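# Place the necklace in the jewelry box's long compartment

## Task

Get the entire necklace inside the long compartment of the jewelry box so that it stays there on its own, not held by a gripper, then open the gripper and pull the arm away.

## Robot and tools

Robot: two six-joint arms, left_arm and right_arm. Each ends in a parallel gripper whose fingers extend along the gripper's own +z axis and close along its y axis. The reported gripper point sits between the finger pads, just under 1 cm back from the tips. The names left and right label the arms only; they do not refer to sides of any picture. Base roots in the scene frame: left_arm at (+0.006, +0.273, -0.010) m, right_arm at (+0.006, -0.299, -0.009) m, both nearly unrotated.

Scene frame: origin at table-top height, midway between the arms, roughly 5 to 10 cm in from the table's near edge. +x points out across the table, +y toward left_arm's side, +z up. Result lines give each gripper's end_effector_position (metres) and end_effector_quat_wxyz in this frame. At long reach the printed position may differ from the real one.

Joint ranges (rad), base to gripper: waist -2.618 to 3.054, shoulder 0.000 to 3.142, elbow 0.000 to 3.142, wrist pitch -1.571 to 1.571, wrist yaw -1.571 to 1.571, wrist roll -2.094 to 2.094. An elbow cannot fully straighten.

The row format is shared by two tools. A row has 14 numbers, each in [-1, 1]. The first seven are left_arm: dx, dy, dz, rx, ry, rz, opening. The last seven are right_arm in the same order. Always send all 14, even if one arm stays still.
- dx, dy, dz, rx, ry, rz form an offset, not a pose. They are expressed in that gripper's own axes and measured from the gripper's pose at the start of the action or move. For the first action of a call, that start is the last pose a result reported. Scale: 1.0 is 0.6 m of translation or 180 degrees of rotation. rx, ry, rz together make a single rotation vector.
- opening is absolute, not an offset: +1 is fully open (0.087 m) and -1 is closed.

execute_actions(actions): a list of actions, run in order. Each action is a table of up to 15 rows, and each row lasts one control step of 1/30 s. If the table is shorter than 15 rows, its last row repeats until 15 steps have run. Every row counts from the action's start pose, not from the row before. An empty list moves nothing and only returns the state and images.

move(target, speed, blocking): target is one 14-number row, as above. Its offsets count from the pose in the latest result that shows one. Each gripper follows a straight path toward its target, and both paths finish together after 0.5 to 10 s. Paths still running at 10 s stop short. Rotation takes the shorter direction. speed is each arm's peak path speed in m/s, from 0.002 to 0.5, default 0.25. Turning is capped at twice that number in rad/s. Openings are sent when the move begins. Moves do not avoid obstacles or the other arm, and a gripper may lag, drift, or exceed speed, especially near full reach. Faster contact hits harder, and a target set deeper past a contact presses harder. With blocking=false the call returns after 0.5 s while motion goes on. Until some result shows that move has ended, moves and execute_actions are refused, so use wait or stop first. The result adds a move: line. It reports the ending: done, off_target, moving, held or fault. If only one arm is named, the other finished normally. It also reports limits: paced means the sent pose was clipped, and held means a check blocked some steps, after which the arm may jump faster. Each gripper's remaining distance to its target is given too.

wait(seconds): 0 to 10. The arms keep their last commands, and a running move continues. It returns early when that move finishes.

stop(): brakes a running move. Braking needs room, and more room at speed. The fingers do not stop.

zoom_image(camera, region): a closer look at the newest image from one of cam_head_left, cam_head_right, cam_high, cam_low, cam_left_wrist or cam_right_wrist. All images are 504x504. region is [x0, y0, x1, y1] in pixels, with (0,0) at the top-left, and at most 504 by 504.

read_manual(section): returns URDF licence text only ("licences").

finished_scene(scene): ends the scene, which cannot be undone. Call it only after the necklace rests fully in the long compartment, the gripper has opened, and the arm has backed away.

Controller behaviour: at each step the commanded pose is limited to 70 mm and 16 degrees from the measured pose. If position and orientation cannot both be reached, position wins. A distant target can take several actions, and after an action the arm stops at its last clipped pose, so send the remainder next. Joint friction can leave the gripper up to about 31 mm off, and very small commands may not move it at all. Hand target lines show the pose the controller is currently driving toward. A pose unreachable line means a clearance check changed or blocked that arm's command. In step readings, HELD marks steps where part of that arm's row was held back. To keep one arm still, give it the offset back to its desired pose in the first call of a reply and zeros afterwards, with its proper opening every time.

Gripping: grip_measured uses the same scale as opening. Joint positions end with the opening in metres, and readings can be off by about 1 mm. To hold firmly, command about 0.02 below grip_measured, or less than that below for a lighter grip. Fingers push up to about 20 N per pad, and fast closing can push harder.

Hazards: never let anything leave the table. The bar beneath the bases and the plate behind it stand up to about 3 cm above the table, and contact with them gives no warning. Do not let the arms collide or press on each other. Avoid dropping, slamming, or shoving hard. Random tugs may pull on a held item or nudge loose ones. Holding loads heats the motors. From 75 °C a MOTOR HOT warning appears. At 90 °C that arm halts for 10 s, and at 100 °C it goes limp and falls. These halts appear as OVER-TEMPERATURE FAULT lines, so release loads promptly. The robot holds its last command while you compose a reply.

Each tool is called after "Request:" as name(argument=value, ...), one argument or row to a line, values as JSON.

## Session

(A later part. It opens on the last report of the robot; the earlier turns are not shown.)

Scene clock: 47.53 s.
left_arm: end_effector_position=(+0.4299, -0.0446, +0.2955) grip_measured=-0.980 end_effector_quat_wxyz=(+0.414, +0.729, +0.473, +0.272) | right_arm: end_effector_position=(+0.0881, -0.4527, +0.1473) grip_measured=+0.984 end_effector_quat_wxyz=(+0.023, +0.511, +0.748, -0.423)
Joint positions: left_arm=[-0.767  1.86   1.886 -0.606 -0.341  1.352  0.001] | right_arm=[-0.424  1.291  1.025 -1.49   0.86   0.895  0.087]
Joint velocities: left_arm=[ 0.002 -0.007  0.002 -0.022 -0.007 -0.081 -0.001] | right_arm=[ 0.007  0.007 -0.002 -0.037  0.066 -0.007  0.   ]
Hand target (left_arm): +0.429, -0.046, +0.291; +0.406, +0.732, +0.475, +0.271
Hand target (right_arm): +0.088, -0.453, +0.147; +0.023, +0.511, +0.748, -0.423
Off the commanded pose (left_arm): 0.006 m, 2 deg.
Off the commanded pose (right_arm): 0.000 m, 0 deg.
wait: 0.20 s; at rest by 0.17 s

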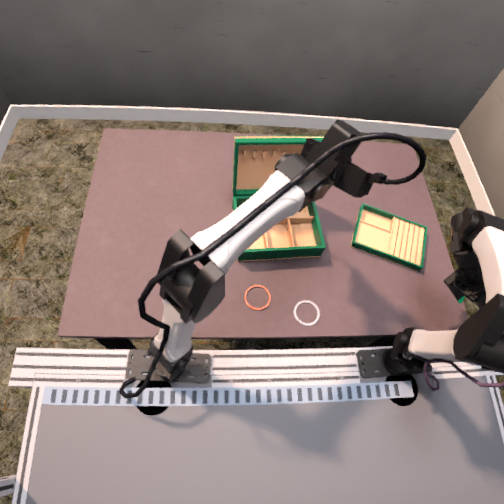

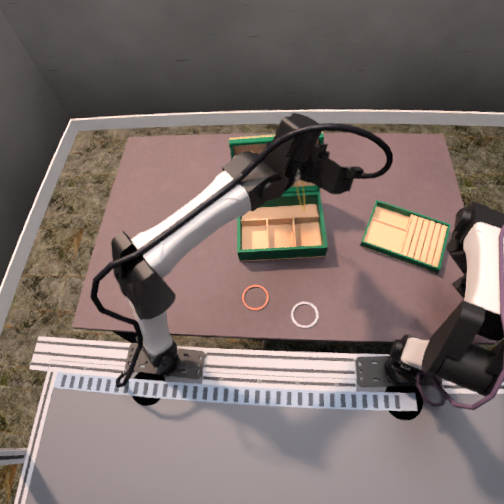

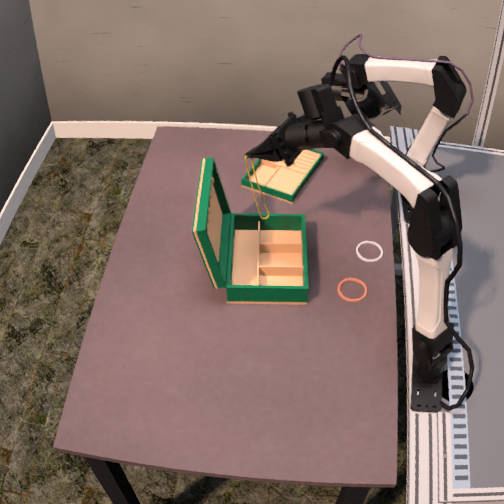

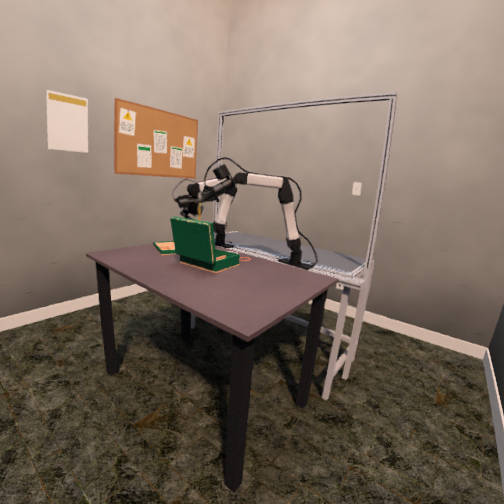

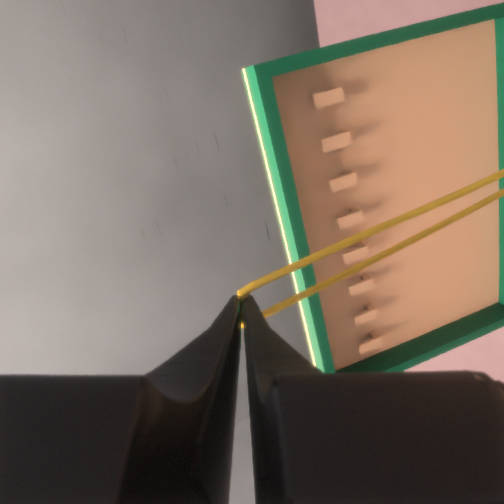

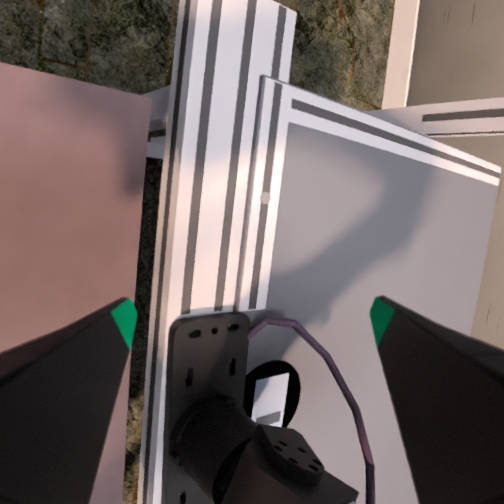

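Request:
move(
  target=[0.0077, -0.0582, 0.0557, 0, 0, 0, -1, 0, 0, 0, 0, 0, 0, 1],
  speed=0.05,
)

Request:
wait(
  seconds=4,
)

Request:
zoom_image(
  camera="cam_high",
  region=[180, 130, 340, 320],
)

Scene clock: 49.53 s.
left_arm: end_effector_position=(+0.4389, -0.0500, +0.2575) grip_measured=-0.980 end_effector_quat_wxyz=(+0.422, +0.725, +0.473, +0.270) | right_arm: end_effector_position=(+0.0881, -0.4527, +0.1473) grip_measured=+0.984 end_effector_quat_wxyz=(+0.023, +0.511, +0.748, -0.423)
Joint positions: left_arm=[-0.759  1.86   1.723 -0.427 -0.329  1.352  0.001] | right_arm=[-0.424  1.291  1.025 -1.49   0.86   0.895  0.087]
Joint velocities: left_arm=[-0.002  0.012 -0.007 -0.022  0.007 -0.066 -0.   ] | right_arm=[-0.017 -0.007  0.017 -0.007  0.007 -0.051  0.001]
Hand target (left_arm): +0.442, -0.045, +0.248; +0.414, +0.729, +0.473, +0.272
Hand target (right_arm): +0.088, -0.453, +0.147; +0.023, +0.511, +0.748, -0.423
Off the commanded pose (left_arm): 0.011 m, 1 deg.
Off the commanded pose (right_arm): 0.000 m, 0 deg.
move: off_target (left_arm)

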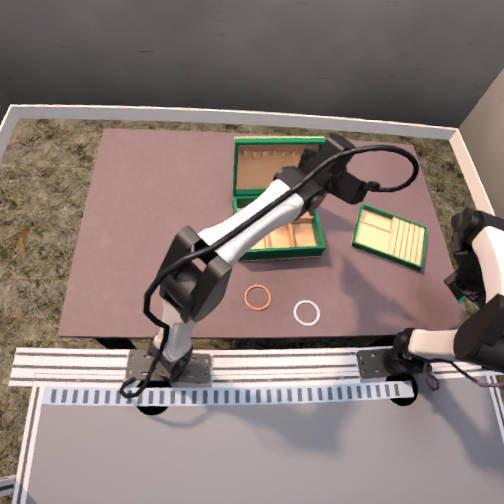

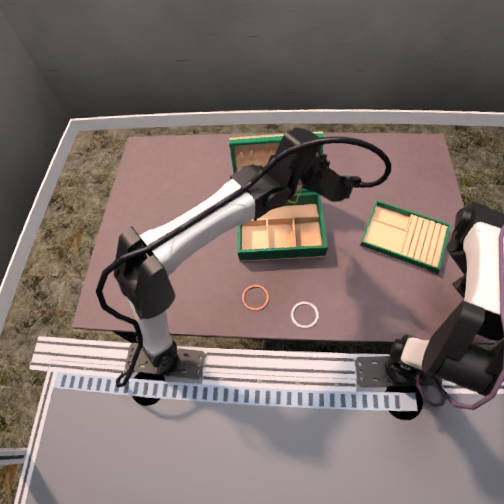

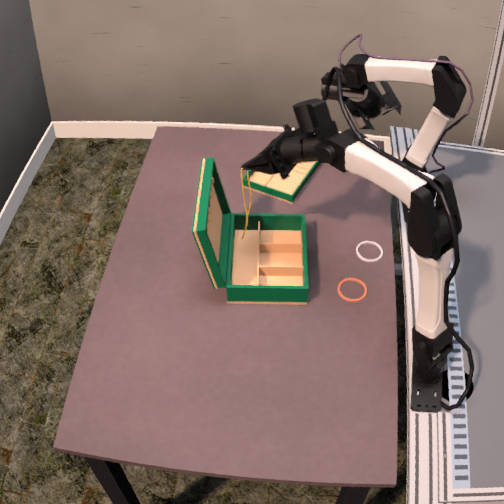

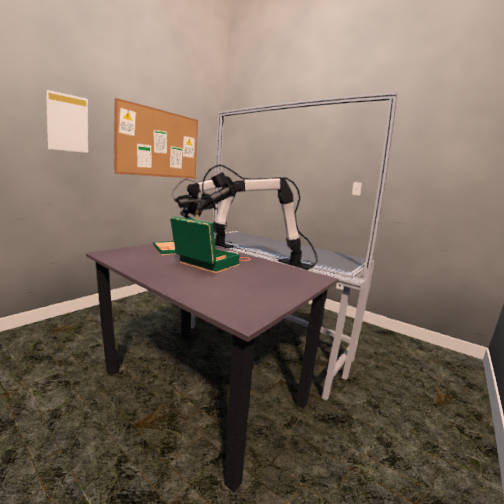

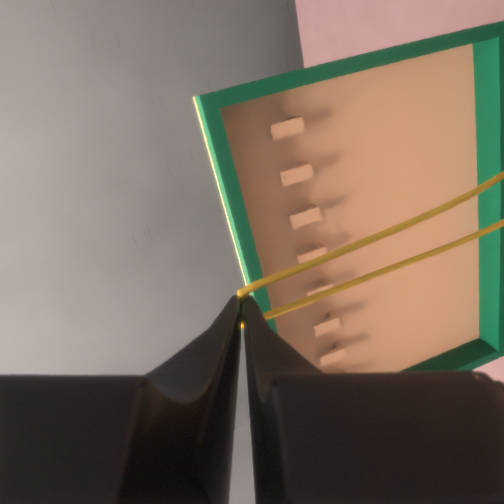

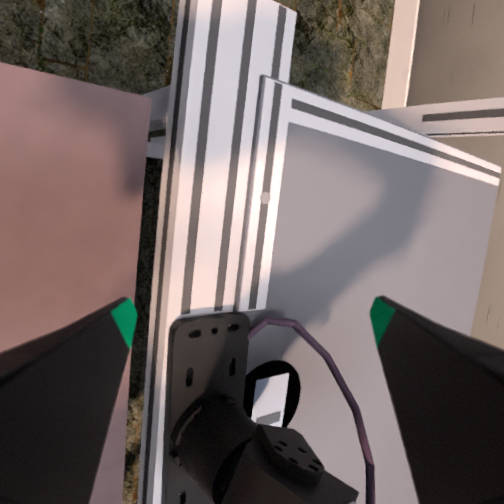

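Scene clock: 53.53 s.
left_arm: end_effector_position=(+0.4390, -0.0502, +0.2579) grip_measured=-0.980 end_effector_quat_wxyz=(+0.423, +0.725, +0.472, +0.270) | right_arm: end_effector_position=(+0.0881, -0.4527, +0.1473) grip_measured=+0.984 end_effector_quat_wxyz=(+0.023, +0.511, +0.748, -0.423)
Joint positions: left_arm=[-0.759  1.86   1.723 -0.425 -0.329  1.352  0.001] | right_arm=[-0.424  1.291  1.025 -1.49   0.86   0.895  0.087]
Joint velocities: left_arm=[ 0.007 -0.002 -0.012 -0.037 -0.037  0.007 -0.   ] | right_arm=[-0.017 -0.007 -0.002 -0.066 -0.081 -0.022 -0.   ]
Hand target (left_arm): +0.442, -0.045, +0.248; +0.414, +0.729, +0.473, +0.272
Hand target (right_arm): +0.088, -0.453, +0.147; +0.023, +0.511, +0.748, -0.423
Off the commanded pose (left_arm): 0.011 m, 1 deg.
Off the commanded pose (right_arm): 0.000 m, 0 deg.
wait: 4.00 s; at rest by 0.17 s

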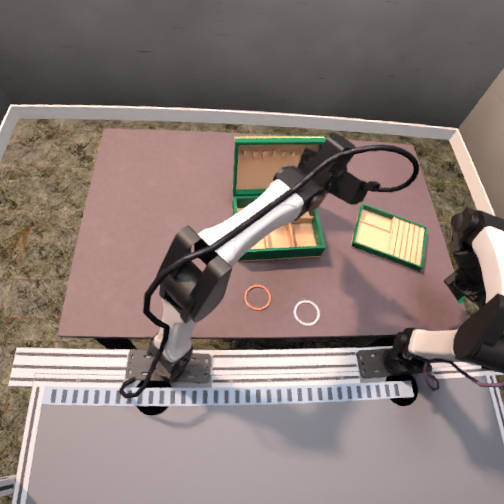

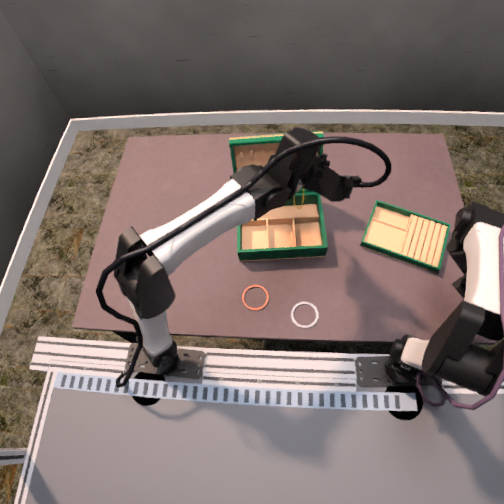

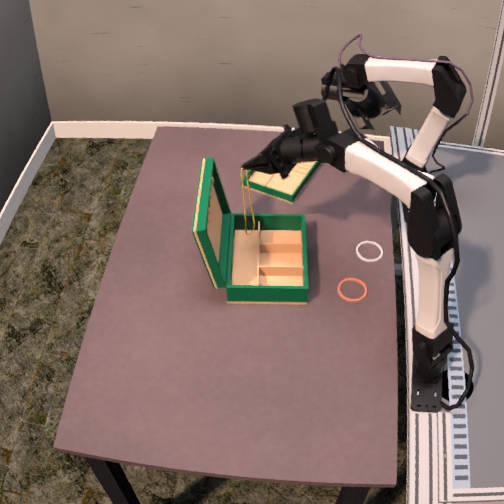

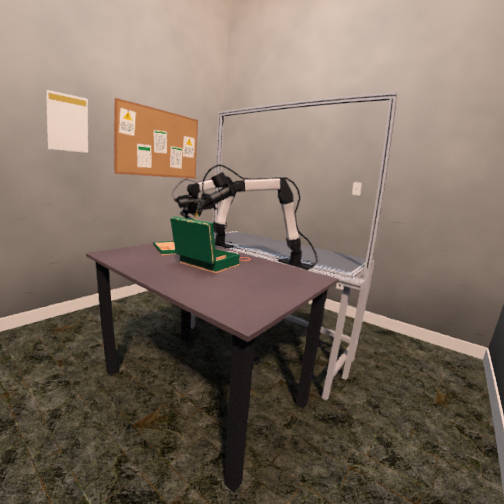

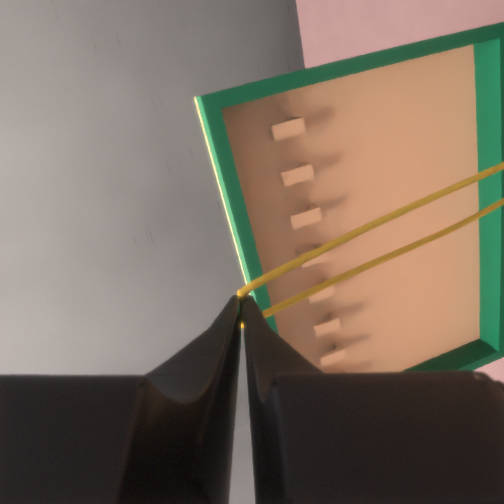

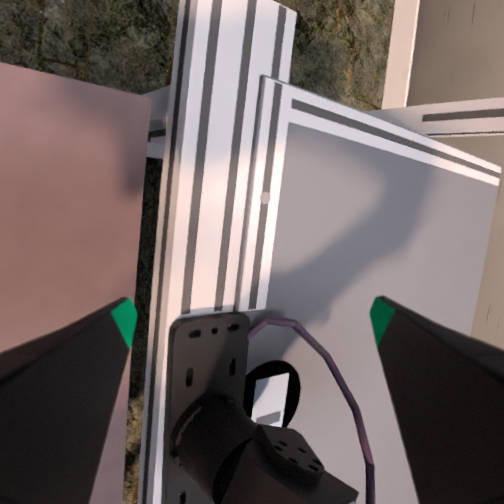

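Region (180, 130, 340, 320) of cam_high's 504x504 image, scaled by 2.653, with more detail than that image has; it fills the left 424 columns of this view, and the rest is white.

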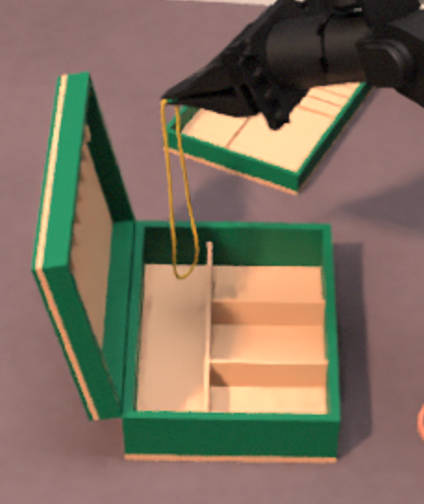

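Request:
move(
  target=[-0.0155, -0.0733, 0.0567, 0, 0, 0, -1, 0, 0, 0, 0, 0, 0, 1],
  speed=0.06,
)

Request:
zoom_image(
  camera="cam_high",
  region=[180, 130, 340, 320],
)

Scene clock: 55.20 s.
left_arm: end_effector_position=(+0.4447, -0.0600, +0.2195) grip_measured=-0.980 end_effector_quat_wxyz=(+0.433, +0.719, +0.470, +0.273) | right_arm: end_effector_position=(+0.0881, -0.4527, +0.1473) grip_measured=+0.984 end_effector_quat_wxyz=(+0.023, +0.511, +0.748, -0.423)
Joint positions: left_arm=[-0.766  1.887  1.587 -0.239 -0.336  1.351  0.001] | right_arm=[-0.424  1.291  1.025 -1.49   0.86   0.895  0.087]
Joint velocities: left_arm=[ 0.012 -0.007  0.007 -0.007 -0.081 -0.095 -0.001] | right_arm=[-0.007 -0.012 -0.012  0.051 -0.066 -0.022 -0.   ]
Hand target (left_arm): +0.442, -0.062, +0.203; +0.422, +0.725, +0.472, +0.271
Hand target (right_arm): +0.088, -0.453, +0.147; +0.023, +0.511, +0.748, -0.423
Off the commanded pose (left_arm): 0.017 m, 1 deg.
Off the commanded pose (right_arm): 0.000 m, 0 deg.
move: off_target (left_arm)

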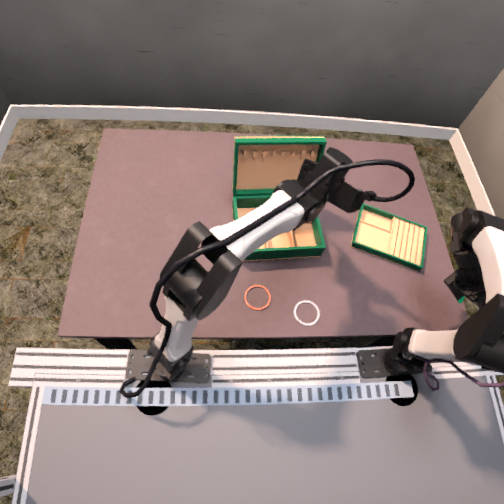

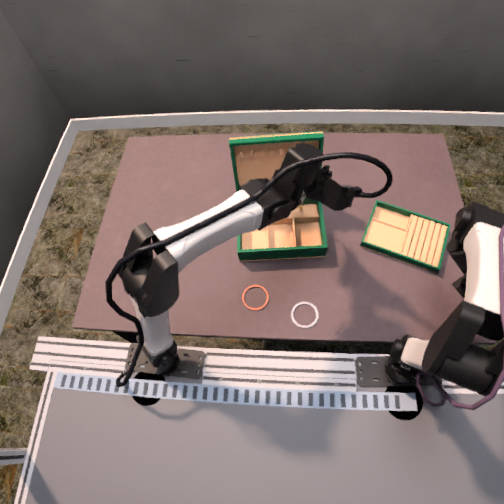

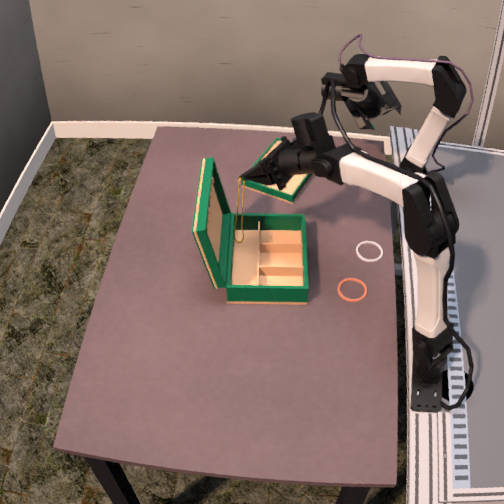

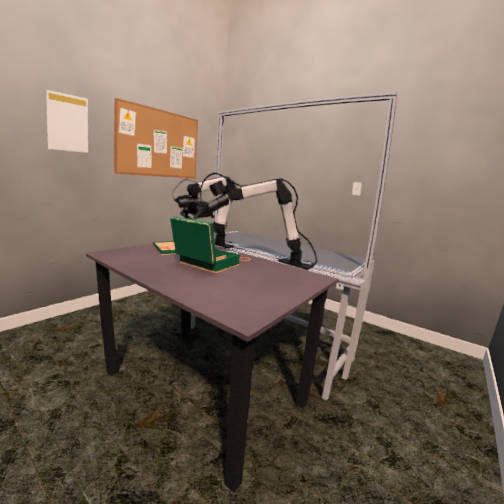

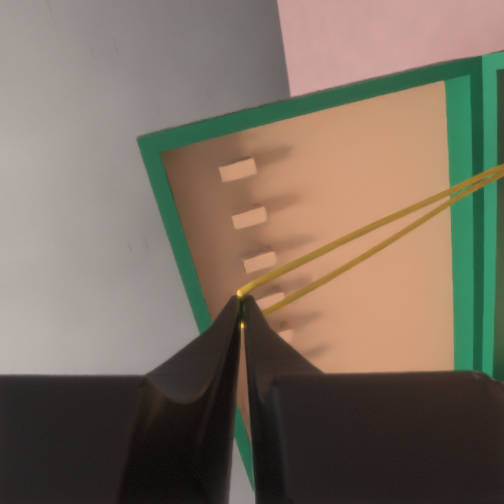

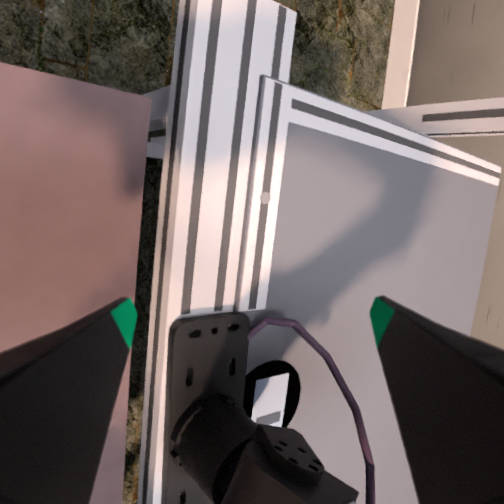

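Region (180, 130, 340, 320) of cam_high's 504x504 image, scaled by 2.653, with more detail than that image has; it fills the left 424 columns of this view, and the rest is white.

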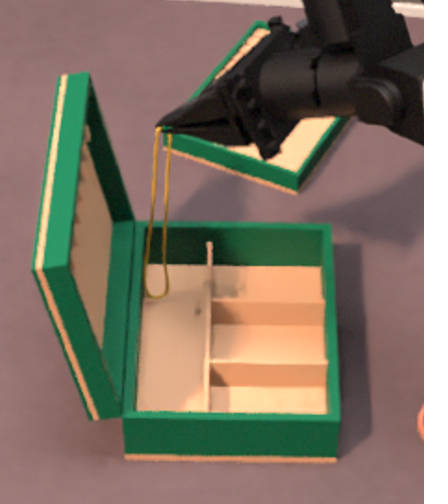

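Request:
execute_actions(
  actions=[],
)

Scene clock: 55.53 s.
left_arm: end_effector_position=(+0.4449, -0.0601, +0.2198) grip_measured=-0.980 end_effector_quat_wxyz=(+0.433, +0.719, +0.470, +0.273) | right_arm: end_effector_position=(+0.0881, -0.4527, +0.1473) grip_measured=+0.984 end_effector_quat_wxyz=(+0.023, +0.511, +0.748, -0.423)
Joint positions: left_arm=[-0.766  1.887  1.587 -0.237 -0.336  1.351  0.001] | right_arm=[-0.424  1.291  1.025 -1.49   0.86   0.895  0.087]
Joint velocities: left_arm=[-0.012  0.017  0.002  0.066 -0.007  0.051  0.002] | right_arm=[-0.002 -0.007  0.007 -0.022 -0.022  0.007 -0.001]
Hand target (left_arm): +0.442, -0.062, +0.203; +0.422, +0.725, +0.472, +0.271
Hand target (right_arm): +0.088, -0.453, +0.147; +0.023, +0.511, +0.748, -0.423
Off the commanded pose (left_arm): 0.017 m, 1 deg.
Off the commanded pose (right_arm): 0.000 m, 0 deg.

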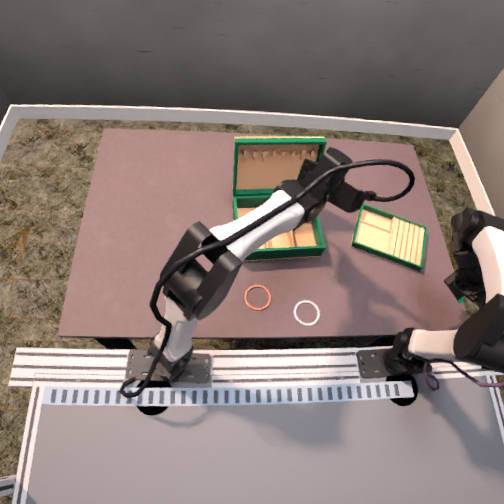

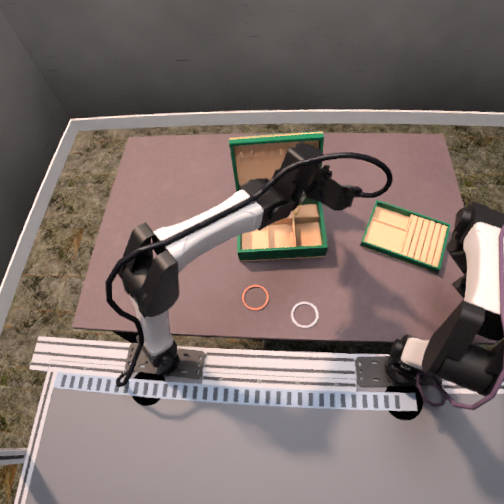

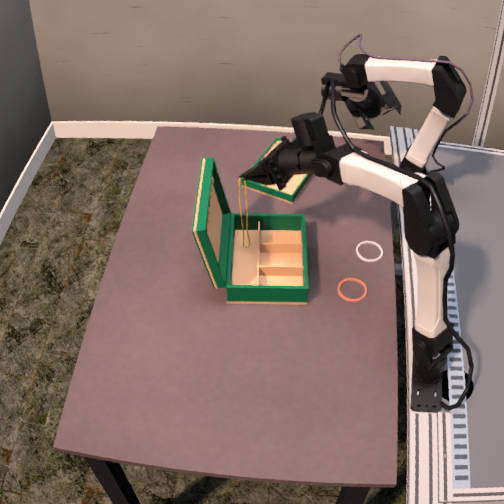

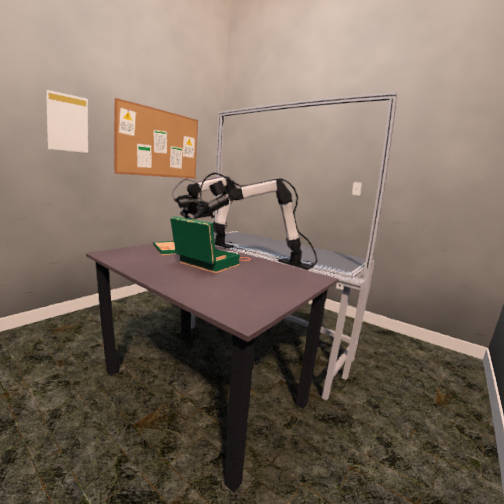

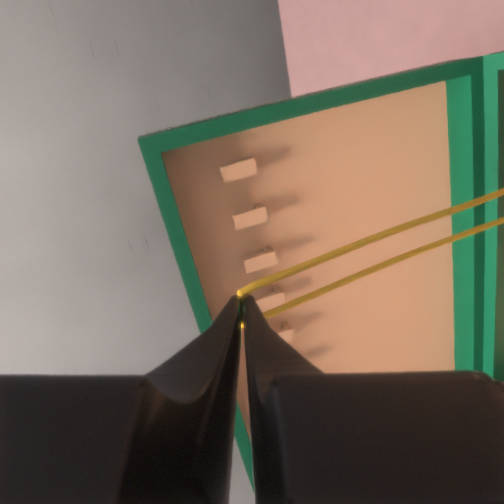

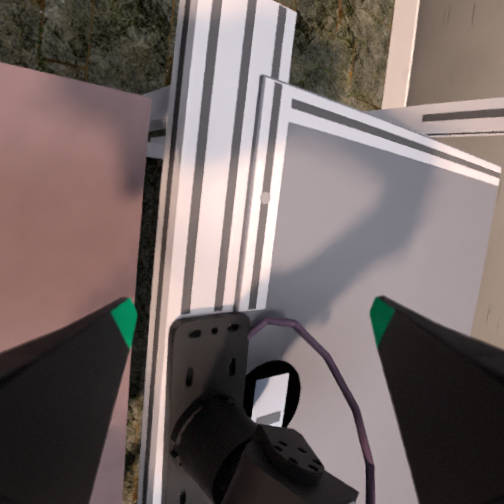

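Request:
move(
  target=[0.1036,-0.1773,0.0194,0.0996,0.0485,-0.048,-1, 0,0,0,0,0,0,1],
  speed=0.08,
)

Request:
zoom_image(
  camera="cam_high",
  region=[180,130,340,320],
)

Scene clock: 58.97 s.
left_arm: end_effector_position=(+0.4376, +0.0005, +0.1438) grip_measured=-0.980 end_effector_quat_wxyz=(+0.330, +0.710, +0.581, +0.224) | right_arm: end_effector_position=(+0.0881, -0.4527, +0.1473) grip_measured=+0.984 end_effector_quat_wxyz=(+0.023, +0.511, +0.748, -0.423)
Joint positions: left_arm=[-0.685  1.909  1.529 -0.43  -0.315  1.156  0.001] | right_arm=[-0.424  1.291  1.025 -1.49   0.86   0.895  0.087]
Joint velocities: left_arm=[-0.012  0.002 -0.002 -0.095 -0.022  0.066 -0.001] | right_arm=[ 0.002  0.007 -0.007  0.037  0.007 -0.037 -0.   ]
Hand target (left_arm): +0.433, +0.011, +0.120; +0.299, +0.717, +0.591, +0.217
Hand target (right_arm): +0.088, -0.453, +0.147; +0.023, +0.511, +0.748, -0.423
Off the commanded pose (left_arm): 0.027 m, 4 deg.
Off the commanded pose (right_arm): 0.000 m, 0 deg.
move: off_target (left_arm)

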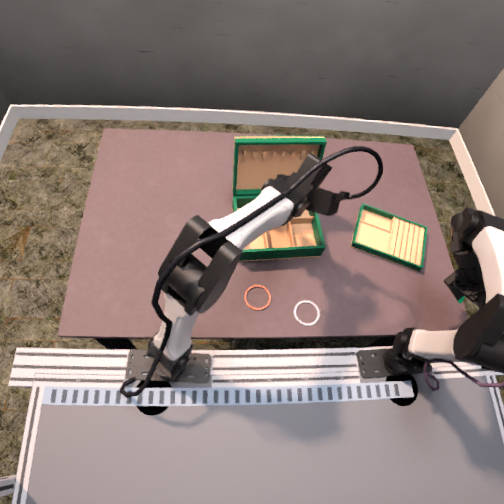

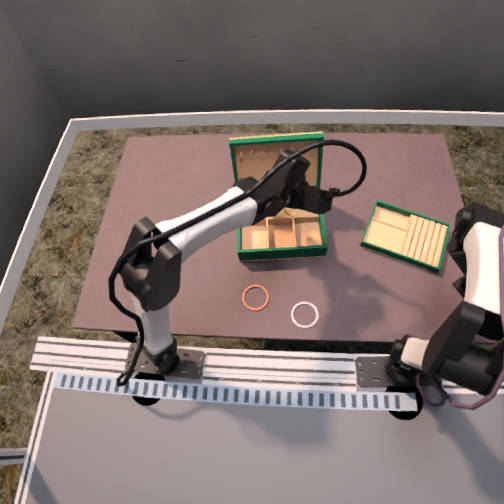

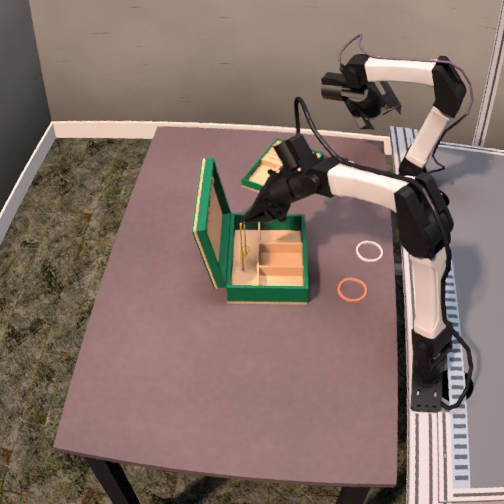

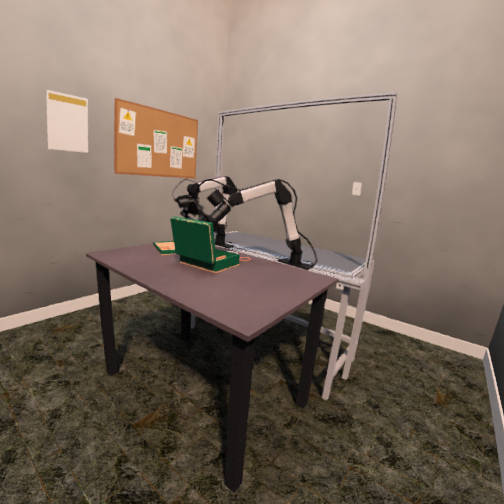

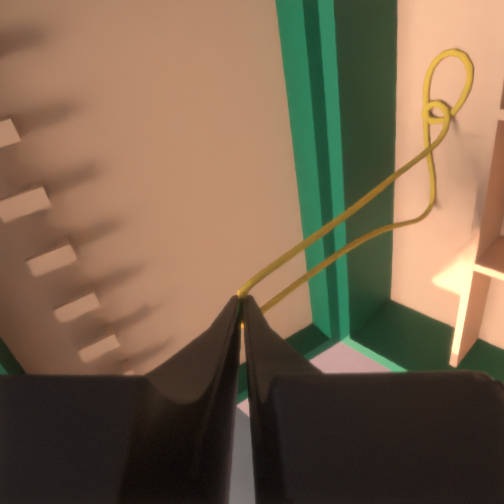

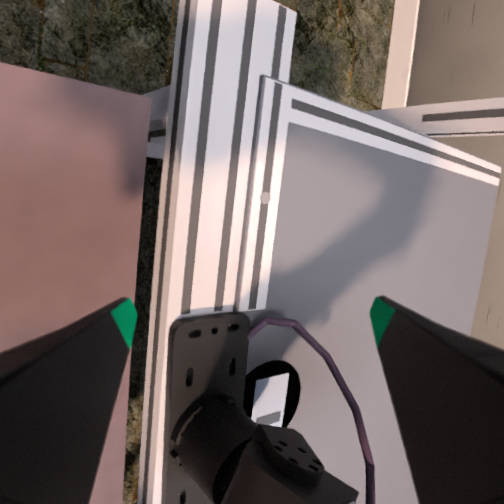

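Region (180, 130, 340, 320) of cam_high's 504x504 image, scaled by 2.653, with more detail than that image has; it fills the left 424 columns of this view, and the rest is white.

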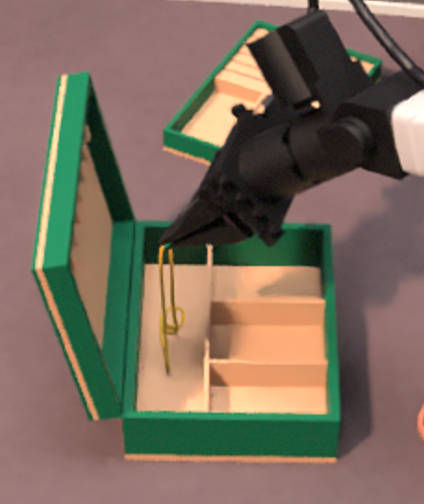

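Request:
move(
  target=[0.1365,-0.1824,0.0952,0.1185,0.0596,-0.0468,-1, 0,0,0,0,0,0,1],
  speed=0.08,
)

Request:
zoom_image(
  camera="cam_high",
  region=[180,130,340,320],
)

Scene clock: 63.40 s.
left_arm: end_effector_position=(+0.4304, +0.0681, +0.0361) grip_measured=-0.980 end_effector_quat_wxyz=(+0.181, +0.691, +0.681, +0.160) | right_arm: end_effector_position=(+0.0881, -0.4527, +0.1473) grip_measured=+0.984 end_effector_quat_wxyz=(+0.023, +0.511, +0.748, -0.423)
Joint positions: left_arm=[-0.556  2.08   1.529 -0.6   -0.235  1.024  0.001] | right_arm=[-0.424  1.291  1.025 -1.49   0.86   0.895  0.087]
Joint velocities: left_arm=[ 0.017  0.007 -0.017  0.022  0.051 -0.007 -0.   ] | right_arm=[-0.012 -0.002 -0.002 -0.037  0.051  0.066 -0.001]
Hand target (left_arm): +0.422, +0.079, +0.020; +0.153, +0.691, +0.690, +0.152
Hand target (right_arm): +0.088, -0.453, +0.147; +0.023, +0.511, +0.748, -0.423
Off the commanded pose (left_arm): 0.022 m, 3 deg.
Off the commanded pose (right_arm): 0.000 m, 0 deg.
move: off_target (left_arm)

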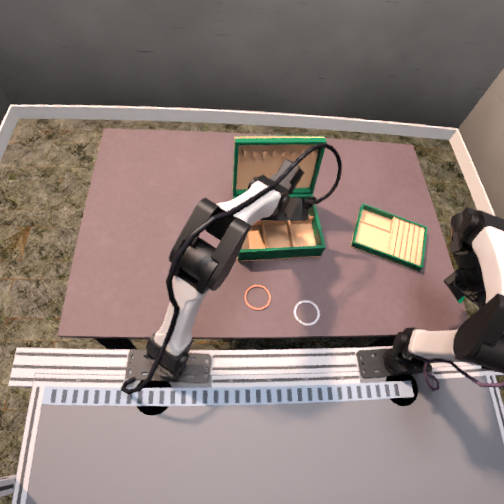

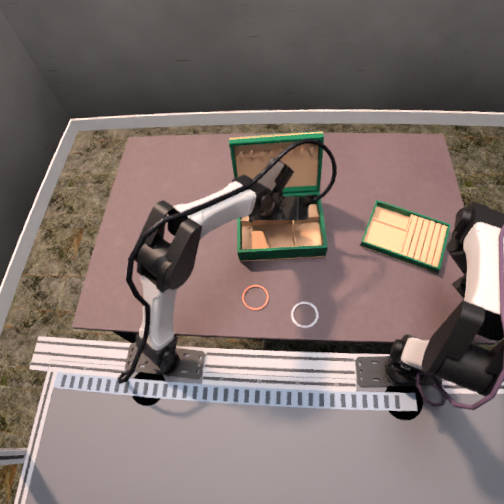

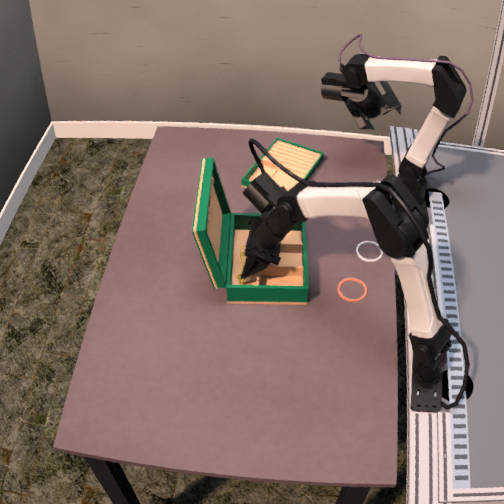

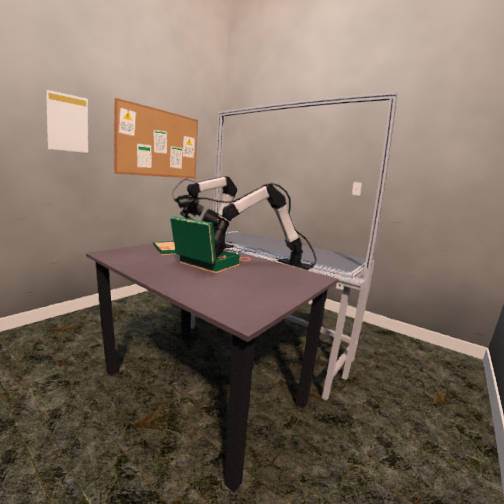

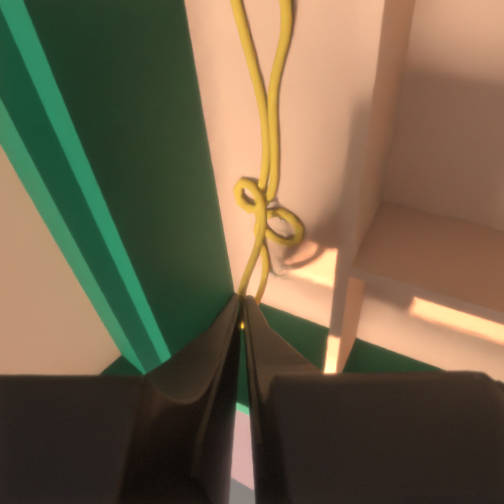

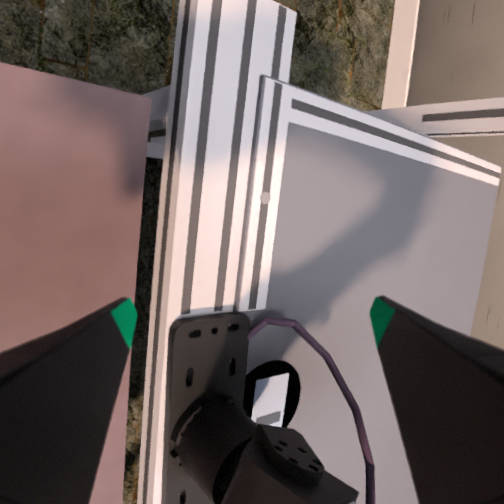

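Region (180, 130, 340, 320) of cam_high's 504x504 image, scaled by 2.653, with more detail than that image has; it fills the left 424 columns of this view, and the rest is white.

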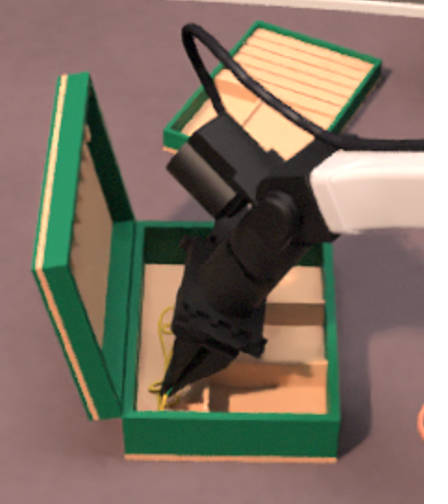

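Request:
execute_actions(
  actions=[
    [[0.018,-0.028,0.018,0.017,0,0,-1,0,0,0,0,0,0,1],[0.018,-0.029,0.020,0.017,0,0,-1,0,0,0,0,0,0,1],[0.018,-0.030,0.022,0.017,0,0,-1,0,0,0,0,0,0,1],[0.018,-0.031,0.024,0.017,0,0,-1,0,0,0,0,0,0,1],[0.019,-0.032,0.026,0.017,0,0,-1,0,0,0,0,0,0,1],[0.019,-0.033,0.028,0.017,0,0,-1,0,0,0,0,0,0,1],[0.019,-0.034,0.030,0.017,0,0,-1,0,0,0,0,0,0,1],[0.019,-0.036,0.032,0.017,0,0,-1,0,0,0,0,0,0,1],[0.019,-0.038,0.034,0.017,0,0,-1,0,0,0,0,0,0,1],[0.019,-0.039,0.0354,0.017,0,0,-1,0,0,0,0,0,0,1]],
    [[0.01,-0.015,0.01,0.01,0,0,-0.95,0,0,0,0,0,0,1],[0.01,-0.015,0.01,0.01,0,0,-0.9,0,0,0,0,0,0,1],[0.01,-0.015,0.01,0.01,0,0,-0.85,0,0,0,0,0,0,1],[0.01,-0.015,0.01,0.01,0,0,-0.8,0,0,0,0,0,0,1],[0.01,-0.015,0.01,0.01,0,0,-0.75,0,0,0,0,0,0,1],[0.01,-0.015,0.01,0.01,0,0,-0.7,0,0,0,0,0,0,1]],
  ],
)

Scene clock: 64.70 s.
left_arm: end_effector_position=(+0.4228, +0.0711, +0.0196) grip_measured=-0.700 end_effector_quat_wxyz=(+0.176, +0.694, +0.684, +0.142) | right_arm: end_effector_position=(+0.0881, -0.4527, +0.1473) grip_measured=+0.984 end_effector_quat_wxyz=(+0.023, +0.511, +0.748, -0.423)
Joint positions: left_arm=[-0.547  2.08   1.474 -0.564 -0.198  1.024  0.013] | right_arm=[-0.424  1.291  1.025 -1.49   0.86   0.895  0.087]
Joint velocities: left_arm=[ 0.007  0.017 -0.002 -0.022 -0.007 -0.066 -0.   ] | right_arm=[ 0.012 -0.007 -0.002 -0.022  0.022 -0.007 -0.   ]
Hand target (left_arm): +0.416, +0.078, +0.010; +0.161, +0.697, +0.686, +0.134
Hand target (right_arm): +0.088, -0.453, +0.147; +0.023, +0.511, +0.748, -0.423
Off the commanded pose (left_arm): 0.014 m, 2 deg.
Off the commanded pose (right_arm): 0.000 m, 0 deg.
Step readings (end_effector_position; steps 1 to 15: 1st action; 16 to 30: 2nd action):
0: left_arm (+0.4304, +0.0680, +0.0361) | right_arm (+0.0881, -0.4527, +0.1473)
1: left_arm (+0.4296, +0.0678, +0.0348) | right_arm (+0.0881, -0.4527, +0.1473)
2: left_arm (+0.4286, +0.0682, +0.0332) | right_arm (+0.0881, -0.4527, +0.1473)
4: left_arm (+0.4256, +0.0705, +0.0287) | right_arm (+0.0881, -0.4527, +0.1473)
8: left_arm (+0.4219, +0.0734, +0.0226) | right_arm (+0.0881, -0.4527, +0.1473)
15: left_arm (+0.4217, +0.0727, +0.0195) | right_arm (+0.0881, -0.4527, +0.1473)
16: left_arm (+0.4216, +0.0723, +0.0194) | right_arm (+0.0881, -0.4527, +0.1473)
17: left_arm (+0.4214, +0.0719, +0.0192) | right_arm (+0.0881, -0.4527, +0.1473)
19: left_arm (+0.4211, +0.0714, +0.0190) | right_arm (+0.0881, -0.4527, +0.1473)
23: left_arm (+0.4228, +0.0711, +0.0196) | right_arm (+0.0881, -0.4527, +0.1473)
30: end_effector_position above

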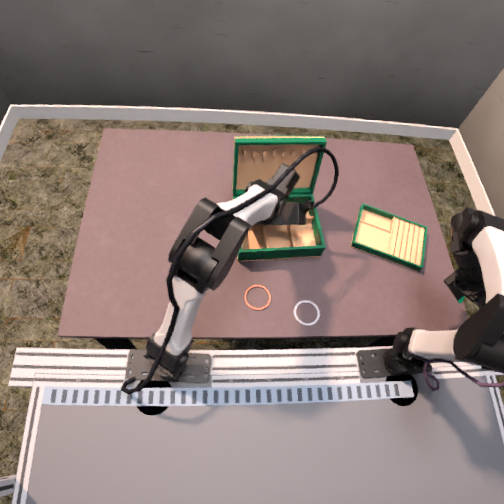

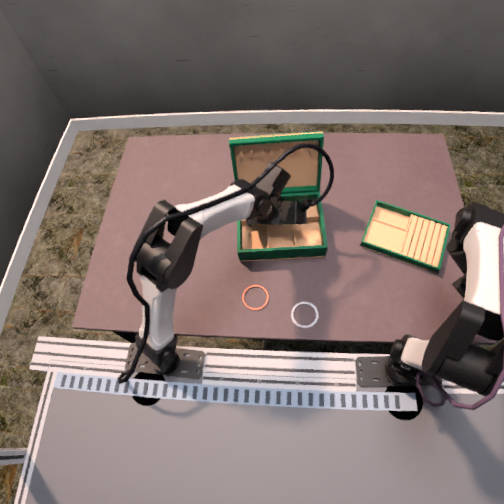

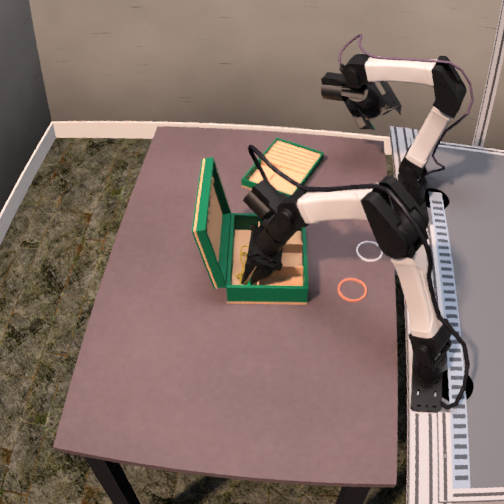

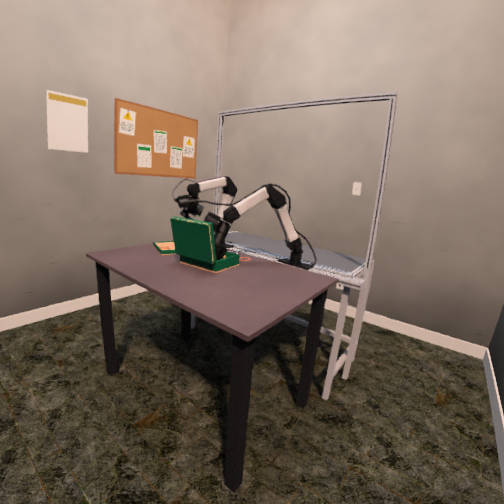

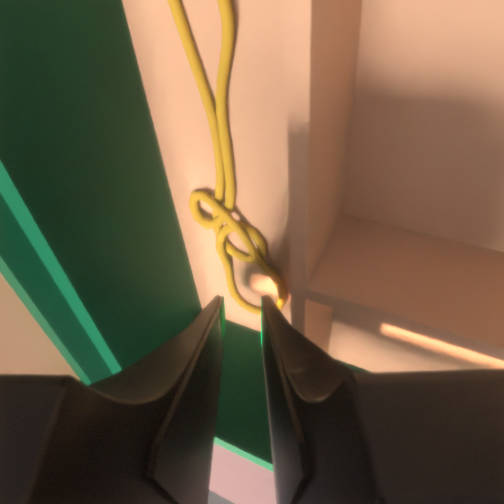

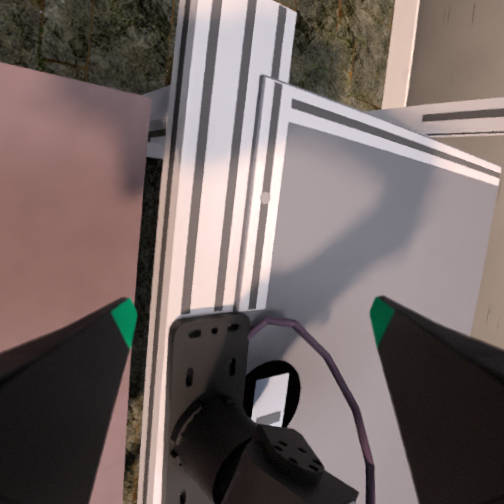

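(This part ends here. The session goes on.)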